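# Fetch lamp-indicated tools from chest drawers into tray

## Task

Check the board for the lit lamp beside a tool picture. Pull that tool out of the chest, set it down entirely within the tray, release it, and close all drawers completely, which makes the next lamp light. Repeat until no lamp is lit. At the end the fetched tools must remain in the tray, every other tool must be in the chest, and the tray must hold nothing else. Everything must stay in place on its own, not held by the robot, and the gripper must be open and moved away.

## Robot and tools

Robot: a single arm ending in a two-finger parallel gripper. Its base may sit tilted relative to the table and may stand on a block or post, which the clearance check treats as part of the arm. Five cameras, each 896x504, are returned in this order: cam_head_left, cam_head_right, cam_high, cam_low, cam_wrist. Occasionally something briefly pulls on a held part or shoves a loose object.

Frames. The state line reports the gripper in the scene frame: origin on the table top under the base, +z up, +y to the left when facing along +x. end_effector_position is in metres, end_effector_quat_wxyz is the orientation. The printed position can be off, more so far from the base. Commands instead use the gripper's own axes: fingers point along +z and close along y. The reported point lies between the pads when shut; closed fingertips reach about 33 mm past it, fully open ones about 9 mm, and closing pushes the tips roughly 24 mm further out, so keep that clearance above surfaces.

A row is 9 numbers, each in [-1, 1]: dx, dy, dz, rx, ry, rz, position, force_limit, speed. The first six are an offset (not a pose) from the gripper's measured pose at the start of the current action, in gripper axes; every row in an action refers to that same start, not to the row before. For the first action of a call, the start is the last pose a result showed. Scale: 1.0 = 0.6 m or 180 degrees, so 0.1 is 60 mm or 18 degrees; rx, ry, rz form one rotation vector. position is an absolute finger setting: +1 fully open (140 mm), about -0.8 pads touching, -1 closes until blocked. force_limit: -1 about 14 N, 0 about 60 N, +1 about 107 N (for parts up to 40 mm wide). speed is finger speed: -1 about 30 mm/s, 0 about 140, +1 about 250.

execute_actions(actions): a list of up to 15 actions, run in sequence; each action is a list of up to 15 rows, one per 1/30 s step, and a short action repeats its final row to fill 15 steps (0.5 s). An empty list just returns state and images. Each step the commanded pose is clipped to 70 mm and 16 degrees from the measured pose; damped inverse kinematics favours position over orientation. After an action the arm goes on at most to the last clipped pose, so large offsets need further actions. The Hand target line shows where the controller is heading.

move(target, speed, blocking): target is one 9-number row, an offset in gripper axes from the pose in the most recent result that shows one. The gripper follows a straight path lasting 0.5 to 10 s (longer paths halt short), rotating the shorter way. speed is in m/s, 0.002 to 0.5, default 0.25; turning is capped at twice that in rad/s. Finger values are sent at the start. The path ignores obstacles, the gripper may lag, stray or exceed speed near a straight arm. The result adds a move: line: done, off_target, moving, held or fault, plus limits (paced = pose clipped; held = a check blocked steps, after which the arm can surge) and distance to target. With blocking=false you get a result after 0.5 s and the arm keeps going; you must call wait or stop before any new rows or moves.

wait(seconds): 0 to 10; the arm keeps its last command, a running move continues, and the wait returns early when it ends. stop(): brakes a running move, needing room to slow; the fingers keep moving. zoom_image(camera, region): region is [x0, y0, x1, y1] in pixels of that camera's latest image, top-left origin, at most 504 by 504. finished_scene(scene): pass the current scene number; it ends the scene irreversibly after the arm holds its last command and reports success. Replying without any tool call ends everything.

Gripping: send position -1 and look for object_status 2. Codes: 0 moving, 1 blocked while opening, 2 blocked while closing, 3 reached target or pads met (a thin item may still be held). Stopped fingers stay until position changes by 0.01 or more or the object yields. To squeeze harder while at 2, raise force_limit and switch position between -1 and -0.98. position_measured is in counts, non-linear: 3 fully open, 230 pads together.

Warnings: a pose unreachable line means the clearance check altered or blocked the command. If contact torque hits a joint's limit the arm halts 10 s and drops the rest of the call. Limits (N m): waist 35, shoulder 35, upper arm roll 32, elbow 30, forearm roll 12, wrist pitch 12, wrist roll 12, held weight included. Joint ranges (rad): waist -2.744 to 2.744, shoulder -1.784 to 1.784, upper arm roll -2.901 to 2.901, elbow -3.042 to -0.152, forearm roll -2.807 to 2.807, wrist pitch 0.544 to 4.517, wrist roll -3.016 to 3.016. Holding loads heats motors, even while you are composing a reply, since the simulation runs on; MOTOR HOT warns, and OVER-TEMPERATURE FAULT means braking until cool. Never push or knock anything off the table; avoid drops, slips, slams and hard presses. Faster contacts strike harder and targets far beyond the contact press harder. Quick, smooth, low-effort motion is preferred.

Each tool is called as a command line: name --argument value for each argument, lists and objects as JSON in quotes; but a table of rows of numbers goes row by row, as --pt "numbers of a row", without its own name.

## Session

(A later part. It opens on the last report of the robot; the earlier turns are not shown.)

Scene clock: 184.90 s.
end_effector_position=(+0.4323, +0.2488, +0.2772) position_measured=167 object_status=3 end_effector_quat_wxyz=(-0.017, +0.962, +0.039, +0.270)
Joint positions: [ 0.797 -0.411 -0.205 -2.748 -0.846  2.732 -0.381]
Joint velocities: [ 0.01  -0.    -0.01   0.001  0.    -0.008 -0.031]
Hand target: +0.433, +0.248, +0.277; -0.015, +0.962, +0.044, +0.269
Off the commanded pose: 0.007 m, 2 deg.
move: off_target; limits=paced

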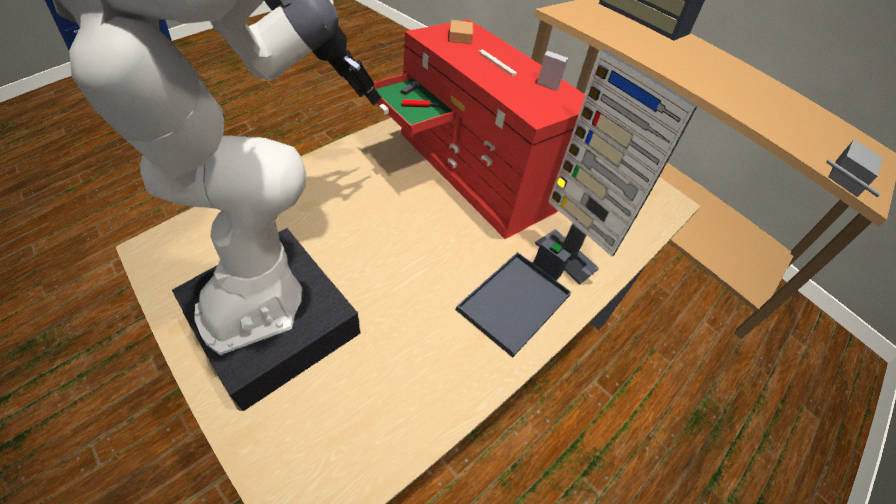

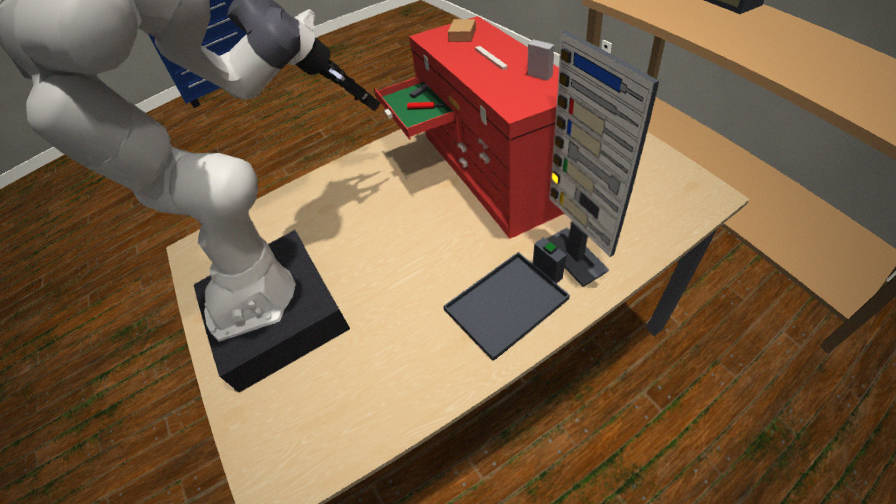

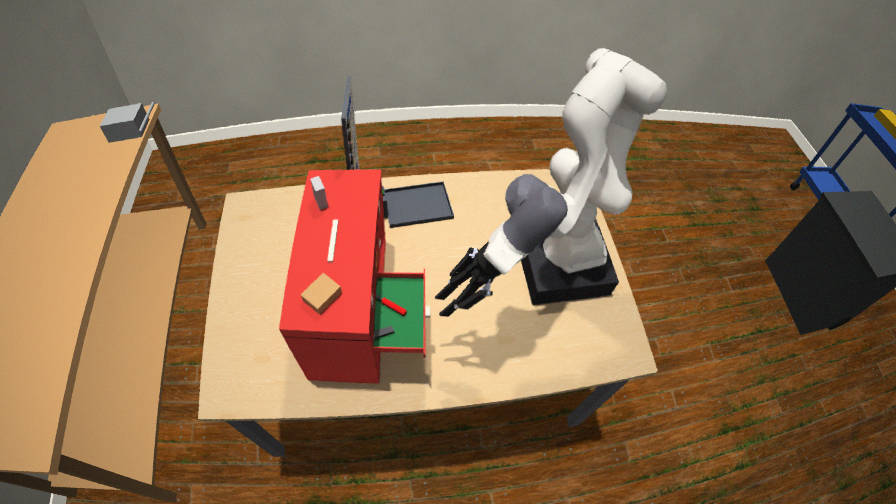

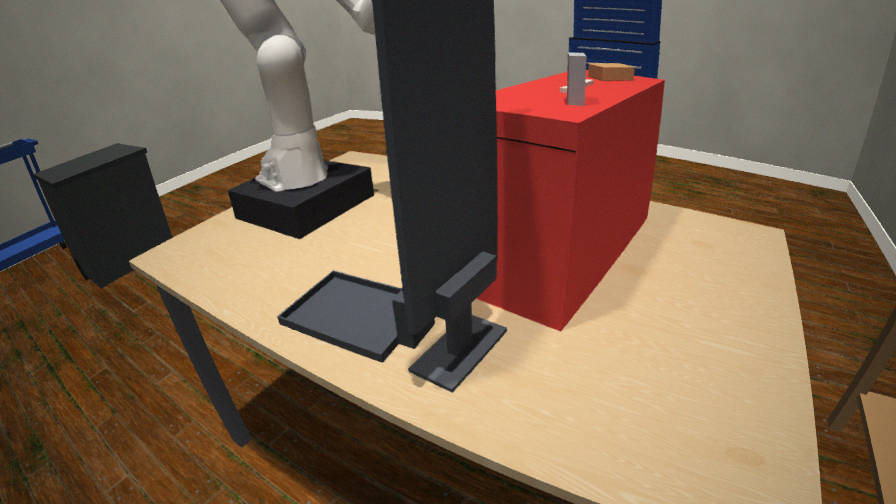

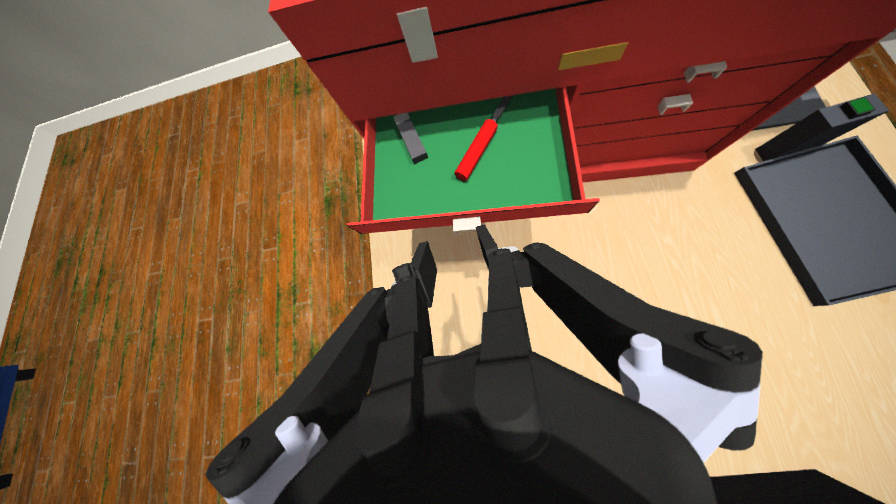

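move --target '[0.199, -0.0187, 0.1513, 0.0123, -0.0911, -0.0382, -0.4, 0, 0]' --speed 0.22

Scene clock: 203.30 s.
end_effector_position=(+0.5842, +0.2692, +0.2635) position_measured=179 object_status=3 end_effector_quat_wxyz=(-0.011, +0.986, +0.096, +0.137)
Joint positions: [ 0.837  0.127 -0.349 -2.12  -0.047  2.51  -1.274]
Joint velocities: [-0.001  0.001  0.     0.001  0.005 -0.004 -0.032]
Hand target: +0.584, +0.269, +0.263; -0.010, +0.986, +0.101, +0.136
Off the commanded pose: 0.006 m, 1 deg.
move: off_target

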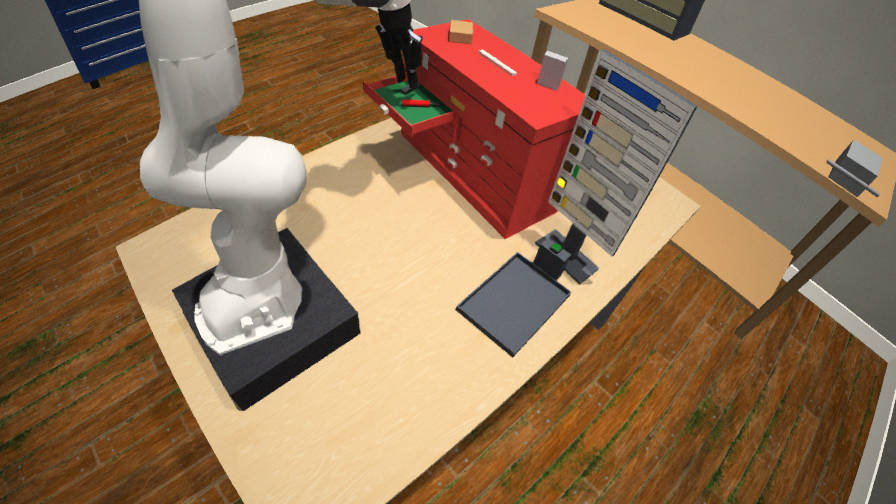

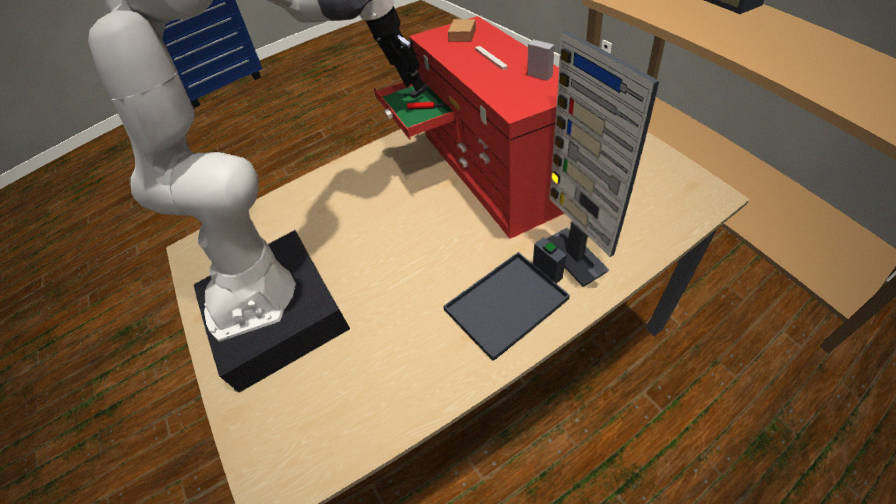

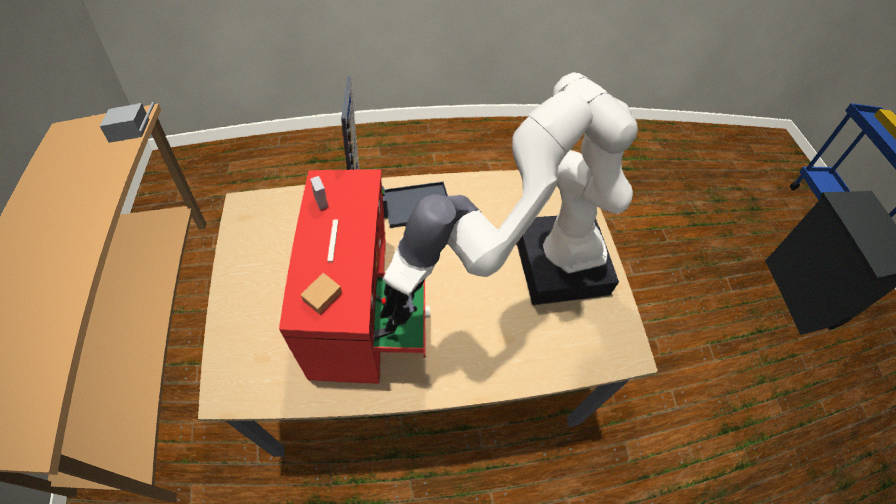

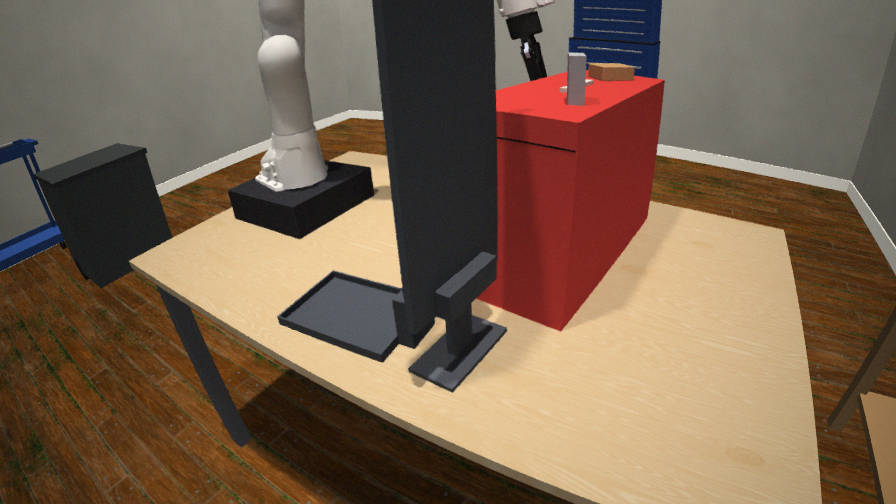

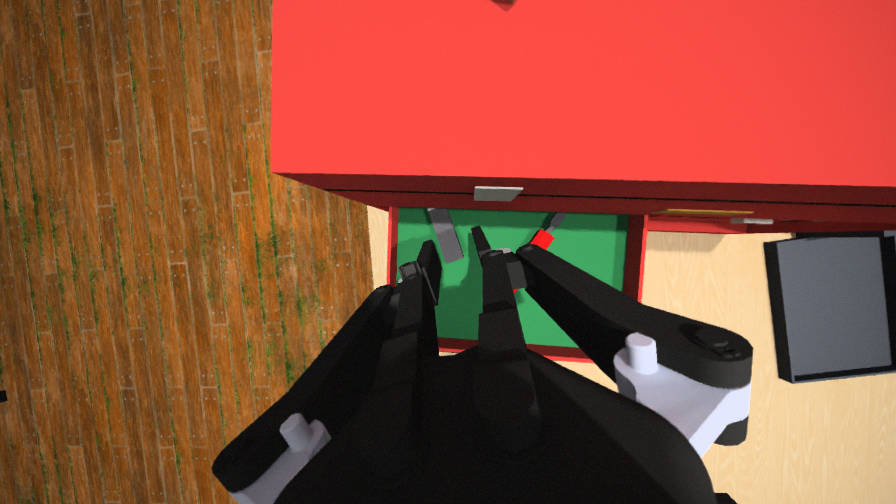

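wait --seconds 0

zoom_image --camera "cam_wrist" --region '[380, 150, 560, 310]'

Scene clock: 209.20 s.
end_effector_position=(+0.5842, +0.2692, +0.2634) position_measured=179 object_status=3 end_effector_quat_wxyz=(-0.010, +0.985, +0.100, +0.137)
Joint positions: [ 0.837  0.127 -0.349 -2.12  -0.046  2.51  -1.284]
Joint velocities: [-0.    -0.002 -0.001  0.    -0.     0.     0.   ]
Hand target: +0.584, +0.269, +0.263; -0.010, +0.986, +0.101, +0.136
Off the commanded pose: 0.006 m, 1 deg.

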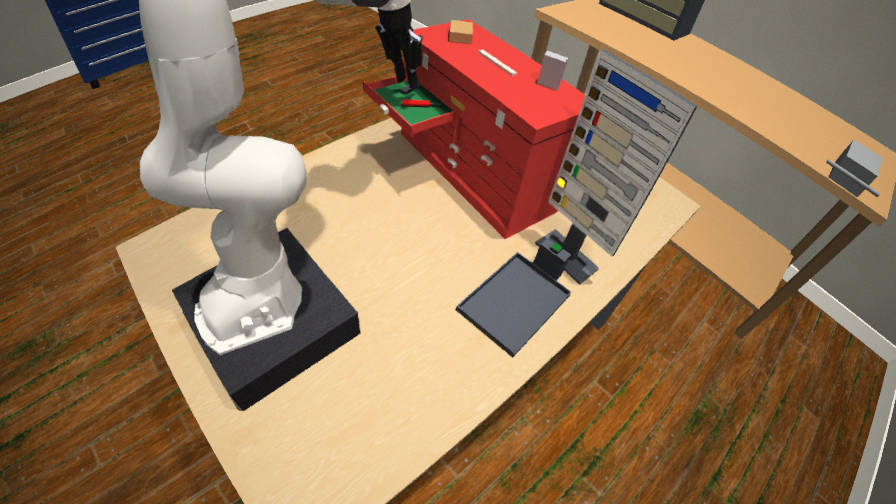

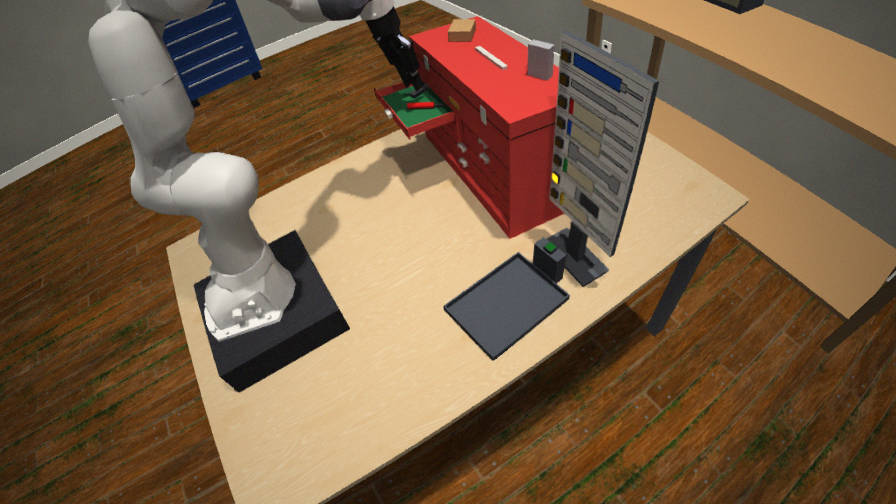

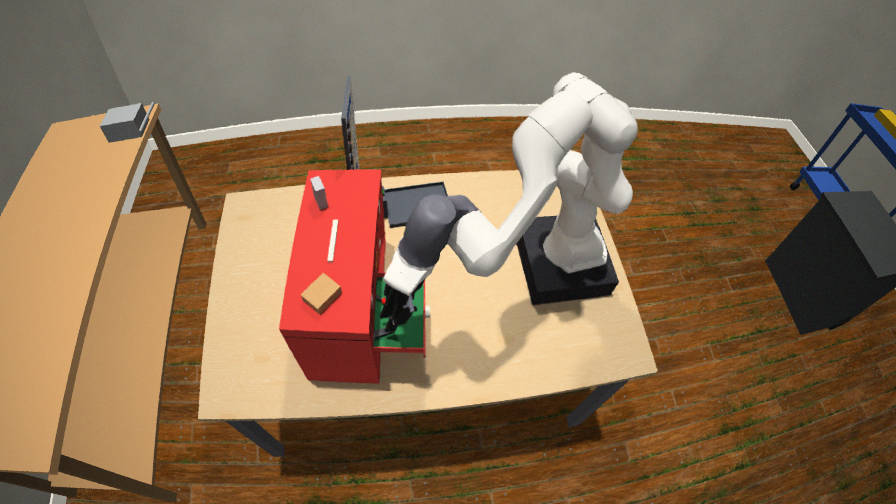

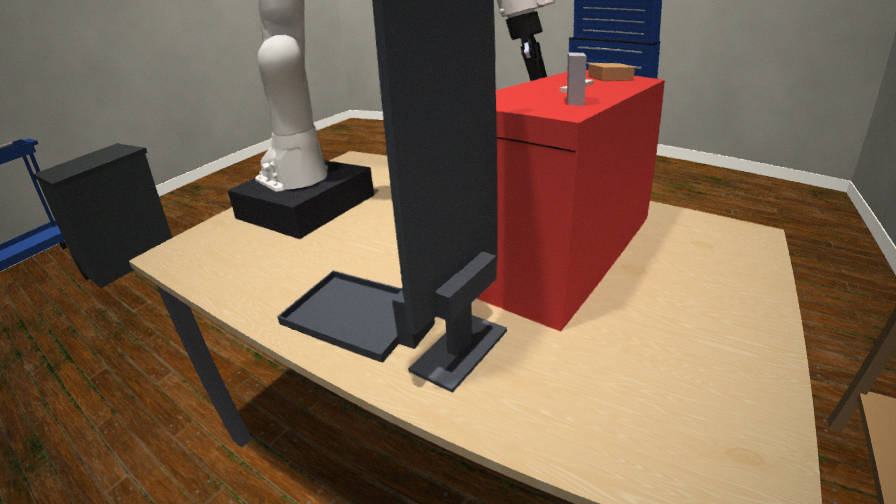

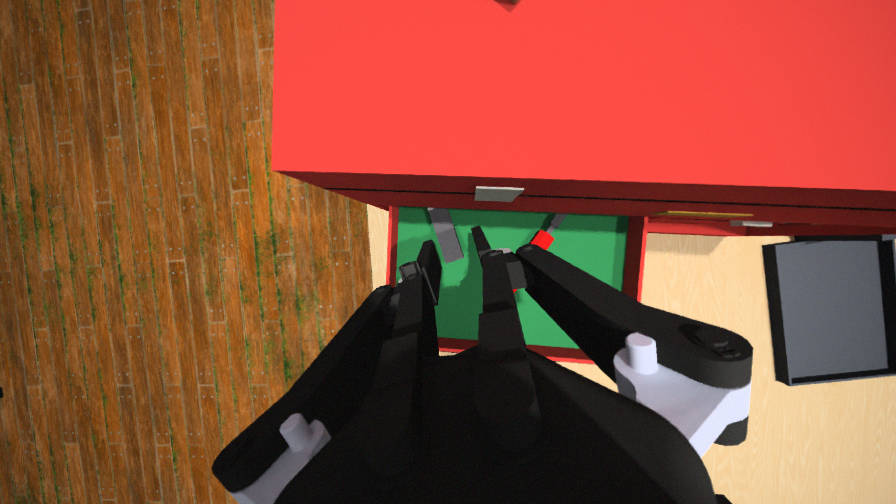

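Region (380, 150, 560, 310) of cam_wrist's 896x504 image, scaled by 2.800, with more detail than that image has.

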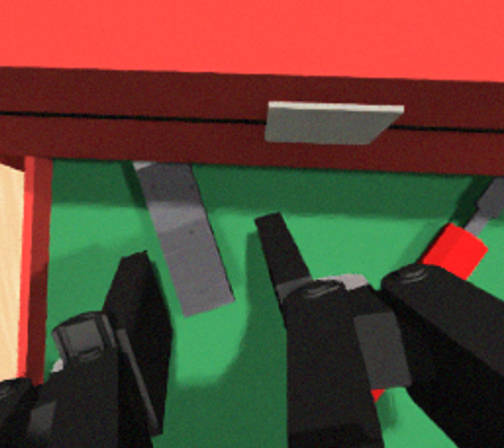

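move --target '[0.0015, -0.0067, 0.074, 0, 0, 0, -0.4, 0, 0]' --speed 0.07

zoom_image --camera "cam_wrist" --region '[380, 150, 560, 310]'

Scene clock: 222.03 s.
end_effector_position=(+0.6021, +0.2696, +0.2312) position_measured=179 object_status=3 end_effector_quat_wxyz=(-0.012, +0.985, +0.094, +0.144)
Joint positions: [ 0.821  0.216 -0.346 -2.104 -0.002  2.594 -1.306]
Joint velocities: [-0.002  0.001 -0.     0.002  0.002  0.01  -0.012]
Hand target: +0.596, +0.275, +0.221; -0.010, +0.985, +0.100, +0.137
Off the commanded pose: 0.013 m, 1 deg.
move: off_target

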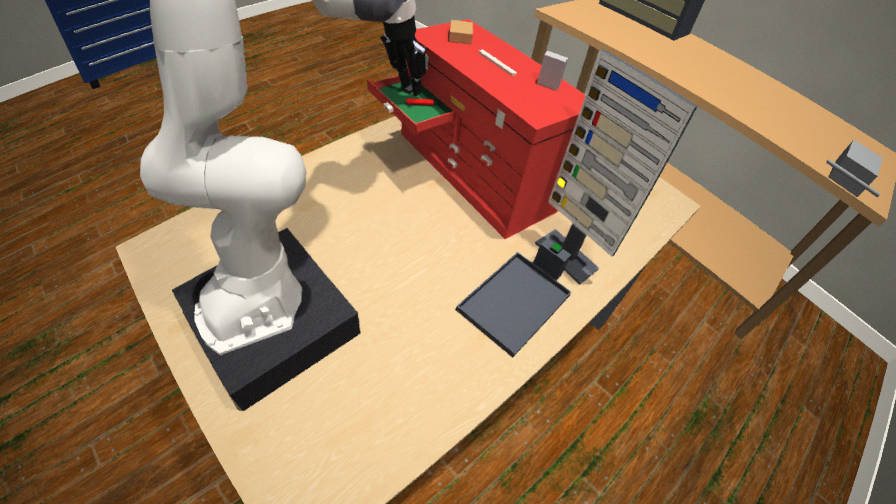

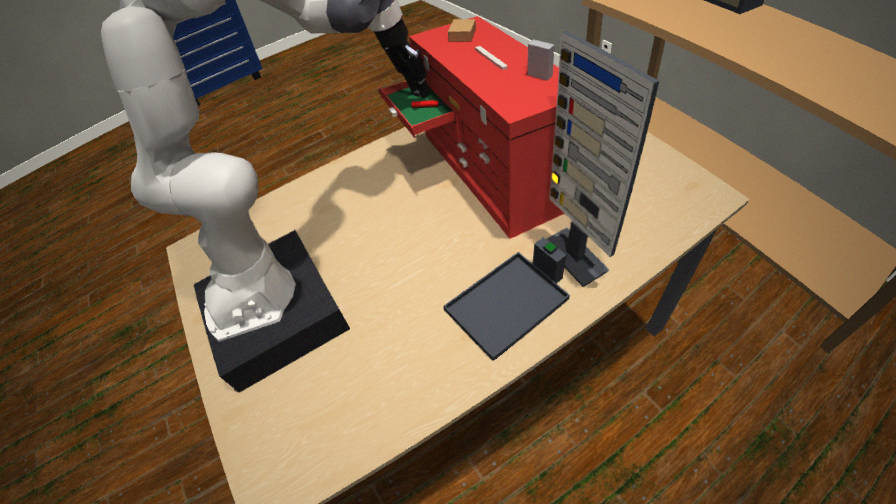

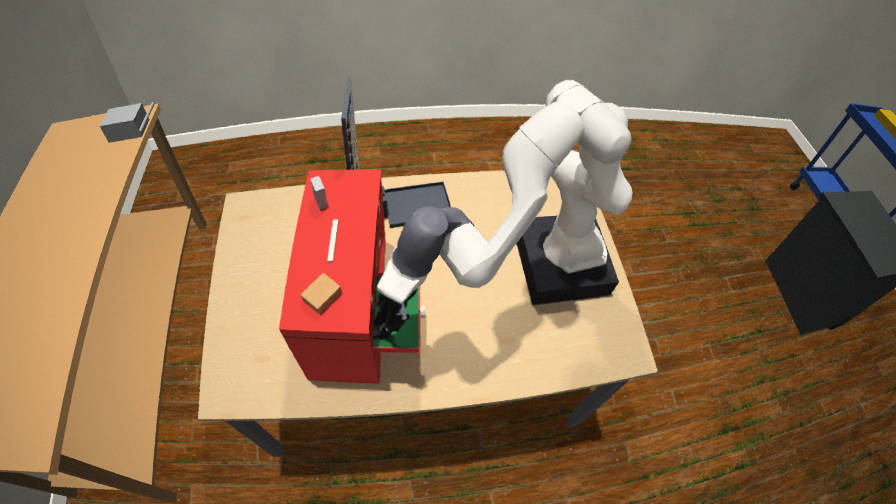

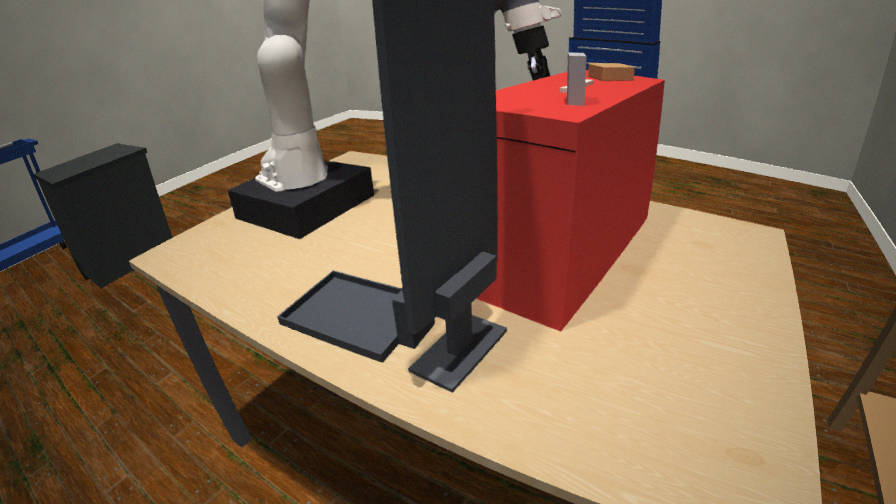

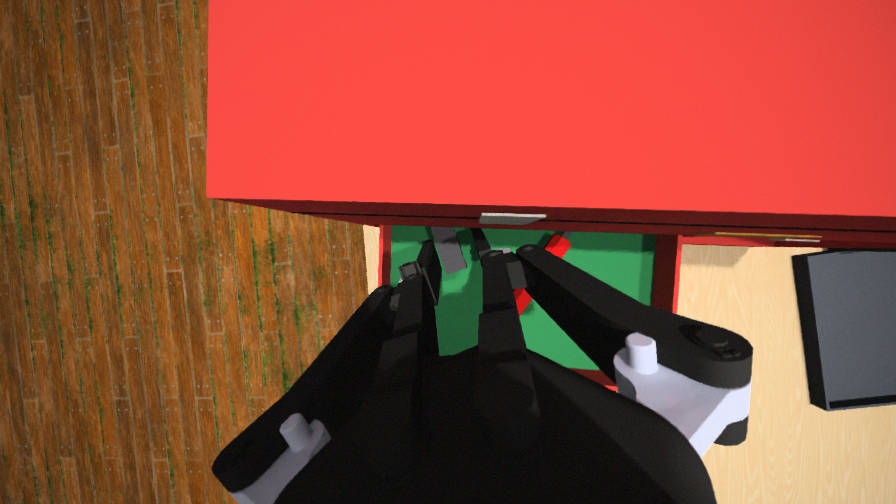

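Region (380, 150, 560, 310) of cam_wrist's 896x504 image, scaled by 2.800, with more detail than that image has.

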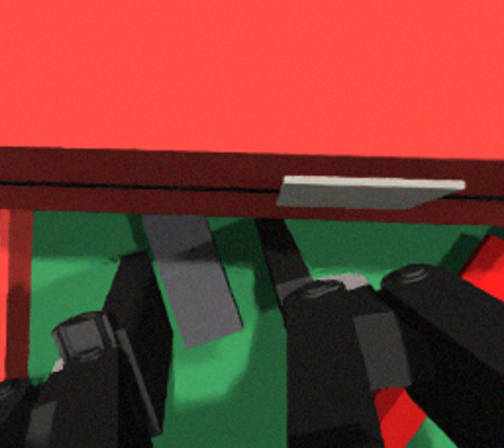

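execute_actions --actions '[[[0.0, -0.006, -0.006, 0, 0, 0, -0.4, 0, 0]], [[0, 0, 0, 0, 0, 0, -1, 0, -0.3]]]'

zoom_image --camera "cam_wrist" --region '[380, 150, 560, 310]'

Scene clock: 226.53 s.
end_effector_position=(+0.6007, +0.2722, +0.2336) position_measured=209 object_status=2 end_effector_quat_wxyz=(-0.012, +0.985, +0.095, +0.144)
Joint positions: [ 0.826  0.211 -0.347 -2.103 -0.006  2.588 -1.302]
Joint velocities: [-0.001  0.001  0.001 -0.002  0.001  0.     0.   ]
Hand target: +0.601, +0.272, +0.234; -0.012, +0.985, +0.095, +0.144
Off the commanded pose: 0.000 m, 0 deg.

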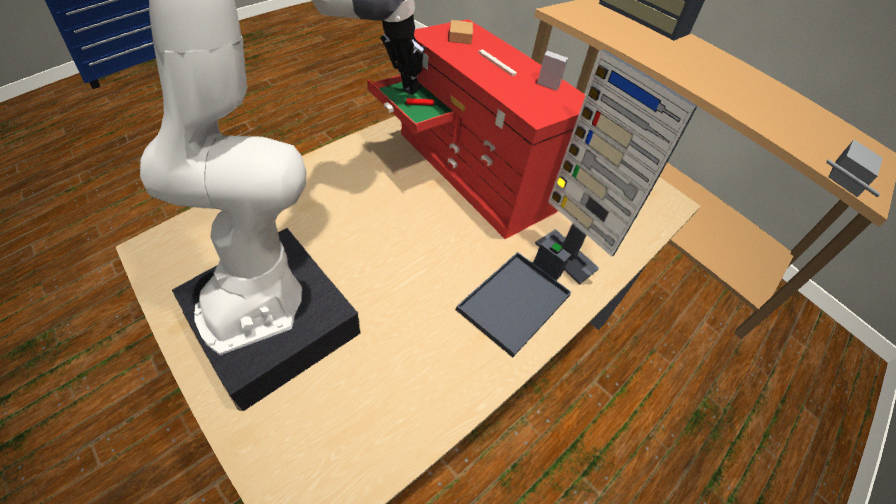

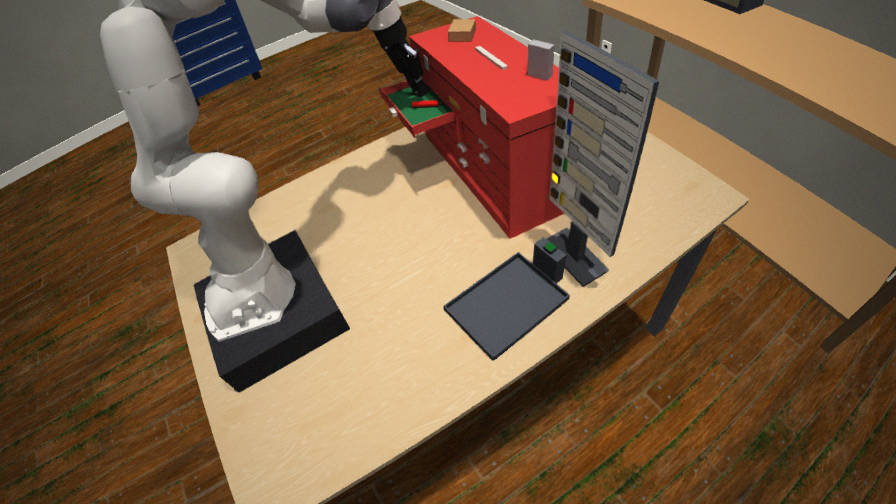

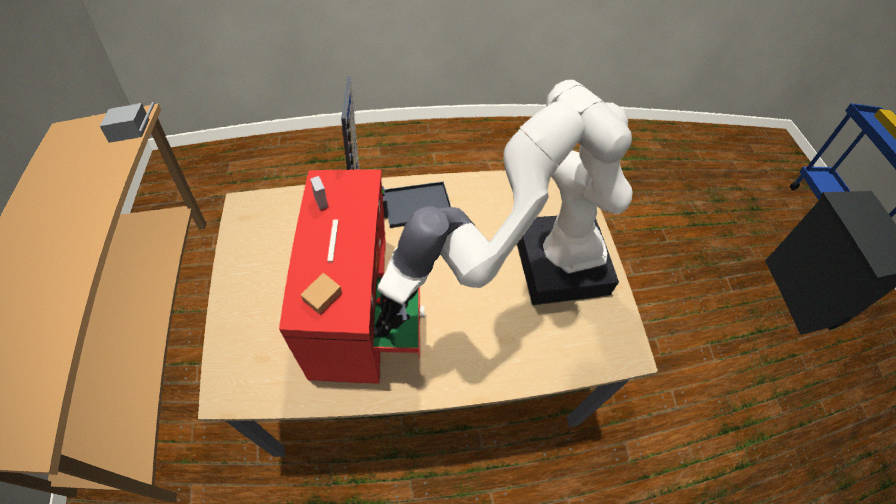

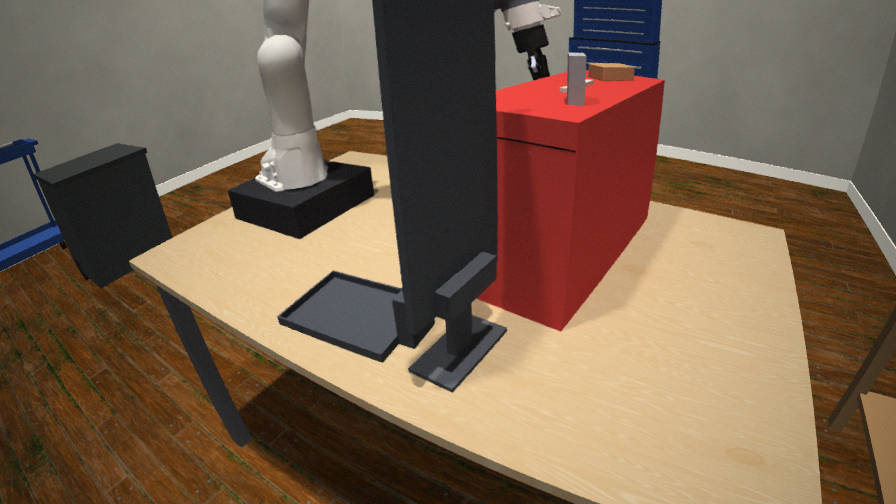

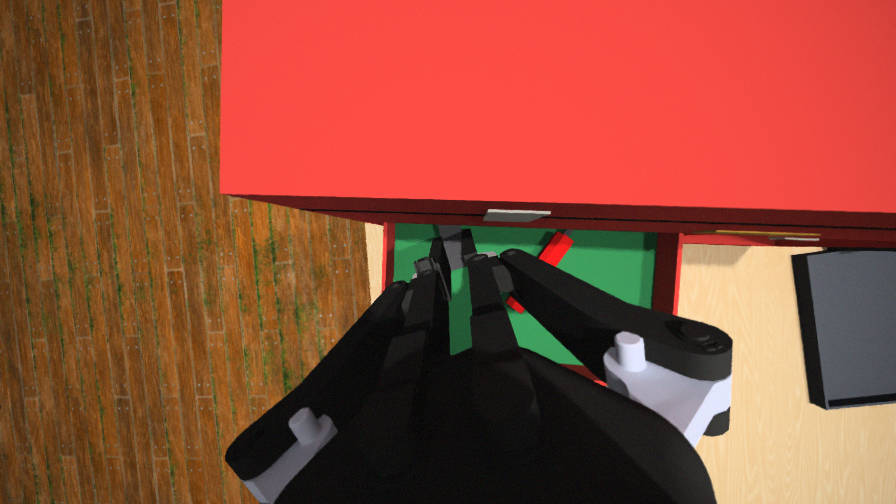

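Region (380, 150, 560, 310) of cam_wrist's 896x504 image, scaled by 2.800, with more detail than that image has.

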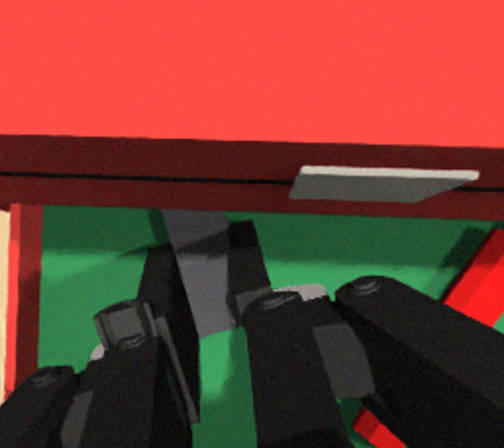

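move --target '[-0.062, -0.0182, -0.029, 0, 0, 0, -1, 0, -0.3]' --speed 0.1

Scene clock: 231.30 s.
end_effector_position=(+0.5577, +0.2751, +0.2382) position_measured=209 object_status=2 end_effector_quat_wxyz=(-0.011, +0.985, +0.101, +0.141)
Joint positions: [ 0.869  0.102 -0.349 -2.227 -0.088  2.599 -1.221]
Joint velocities: [ 0.    -0.001 -0.    -0.001 -0.01   0.003  0.04 ]
Hand target: +0.559, +0.276, +0.240; -0.012, +0.985, +0.095, +0.143
Off the commanded pose: 0.002 m, 1 deg.
move: done

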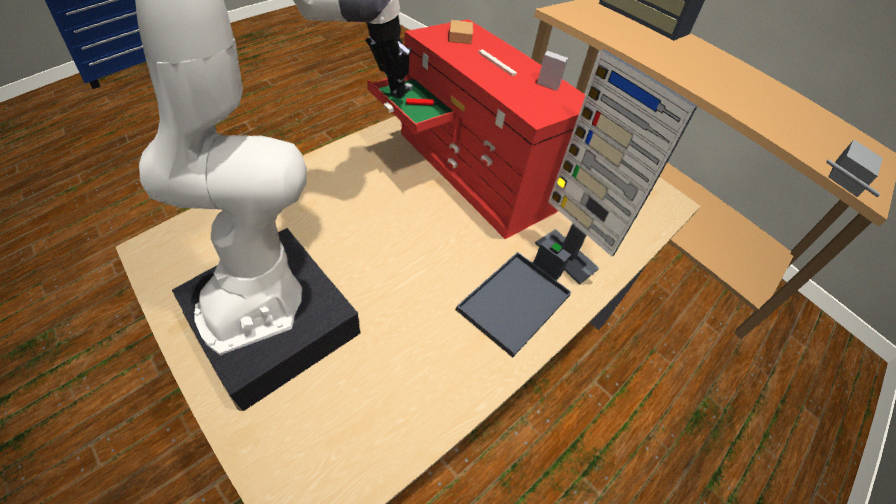

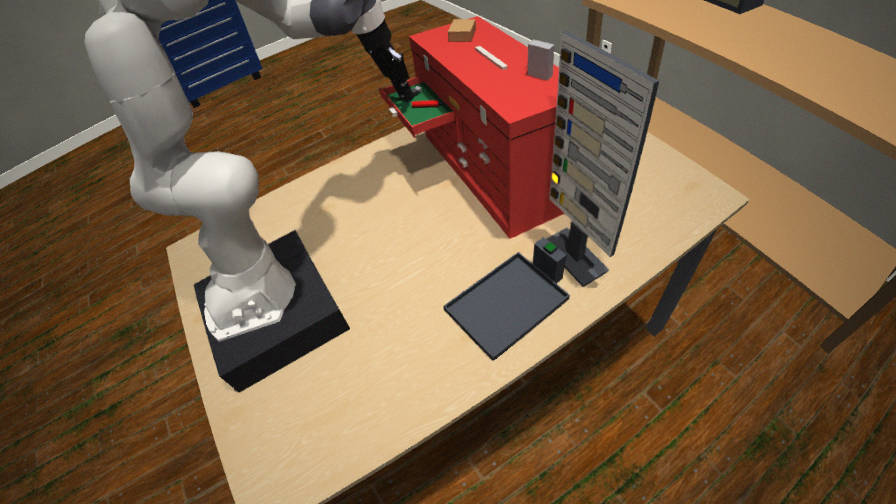

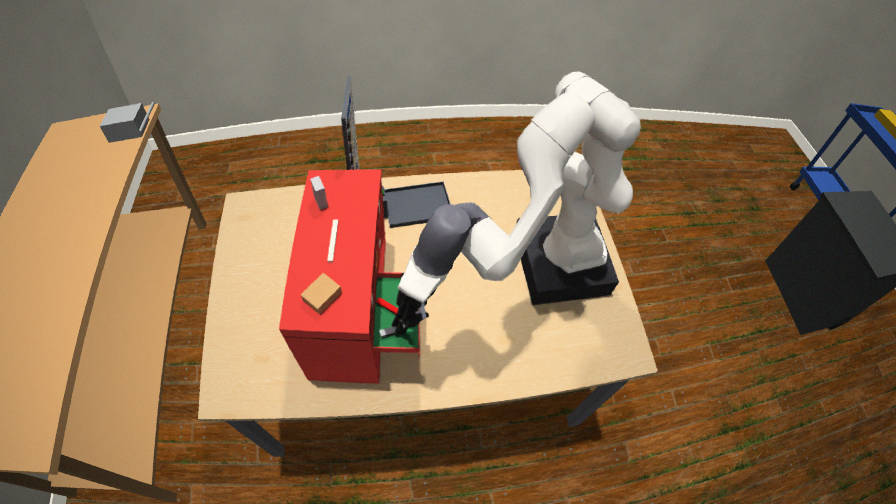

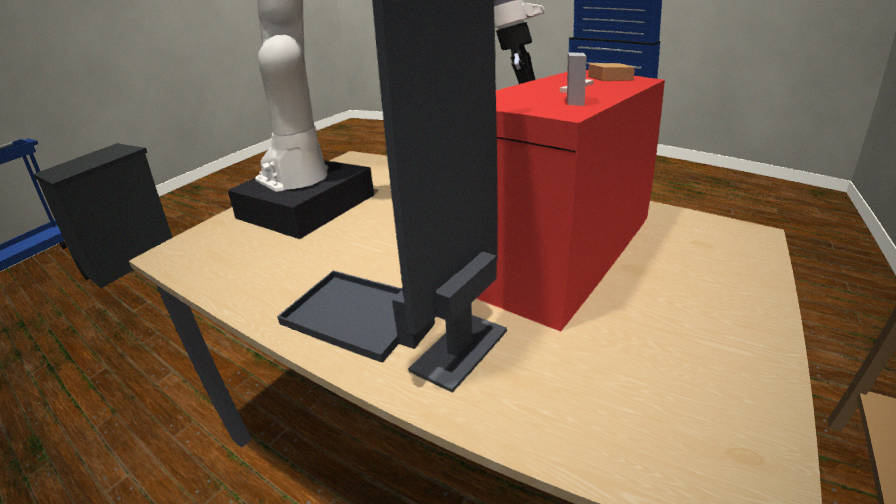

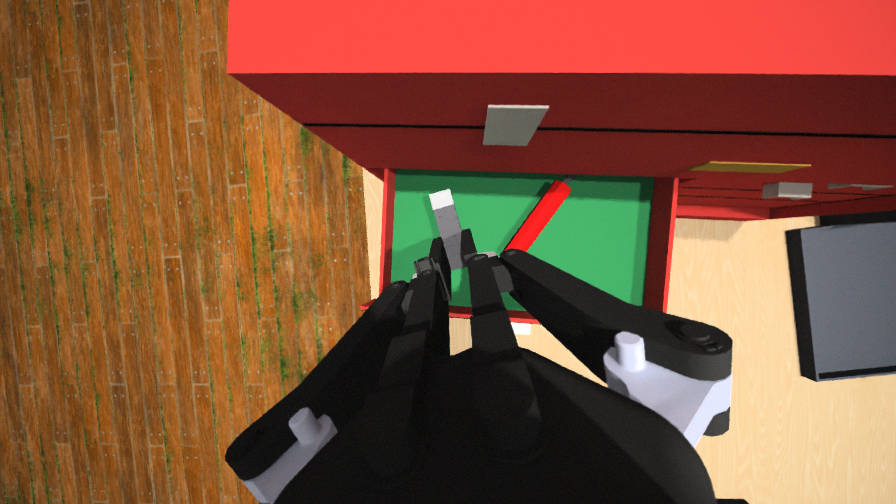

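move --target '[0.0108, -0.0012, -0.0664, 0, 0, 0, -1, 0, -0.3]' --speed 0.15

Scene clock: 260.37 s.
end_effector_position=(+0.5537, +0.2739, +0.2769) position_measured=209 object_status=2 end_effector_quat_wxyz=(-0.011, +0.985, +0.101, +0.140)
Joint positions: [ 0.872  0.029 -0.348 -2.203 -0.116  2.504 -1.206]
Joint velocities: [-0.     0.001  0.    -0.    -0.001 -0.01   0.002]
Hand target: +0.553, +0.276, +0.278; -0.011, +0.985, +0.102, +0.141
Off the commanded pose: 0.002 m, 0 deg.
move: done

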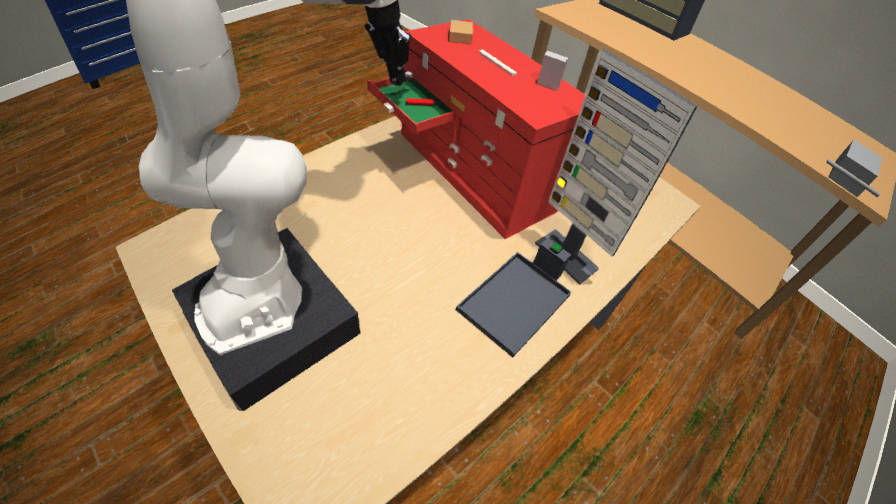

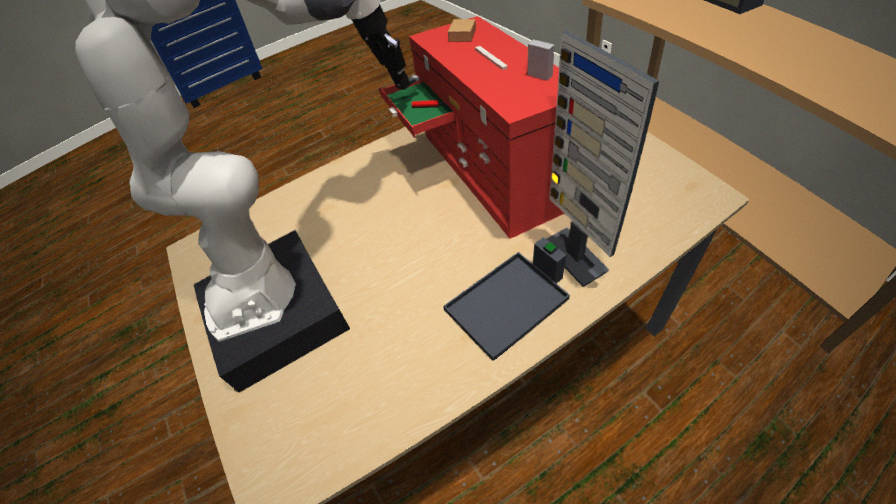

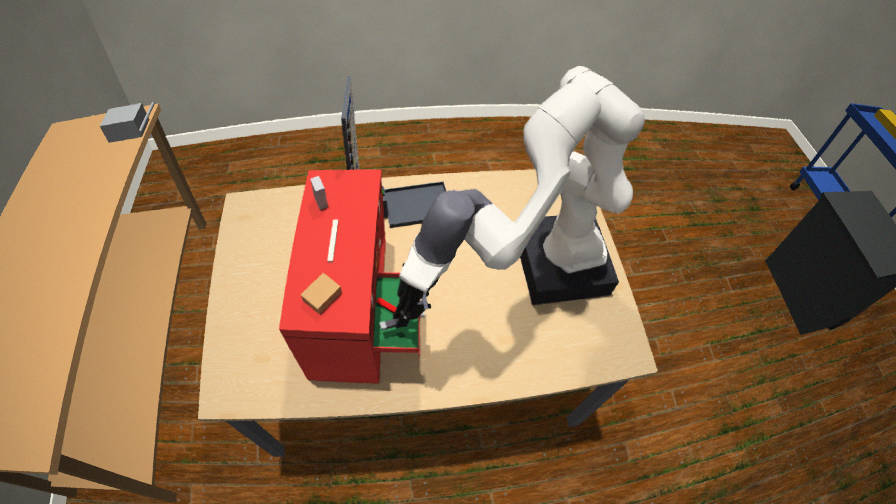

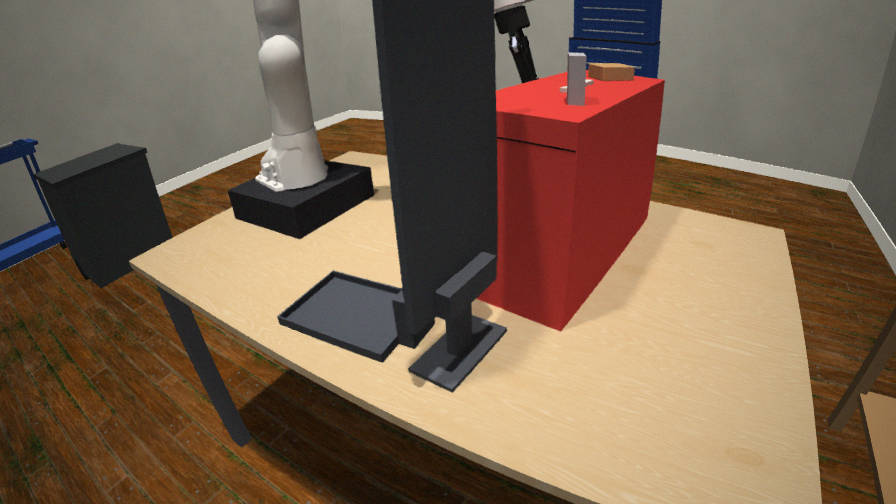

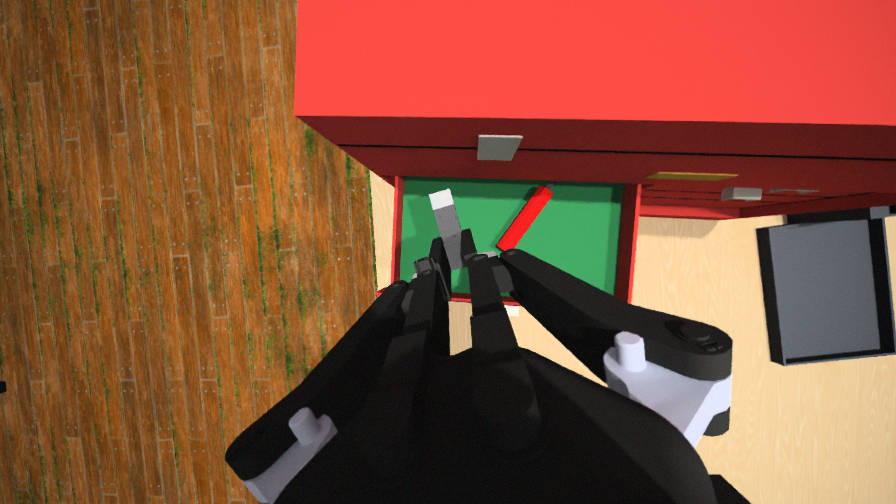

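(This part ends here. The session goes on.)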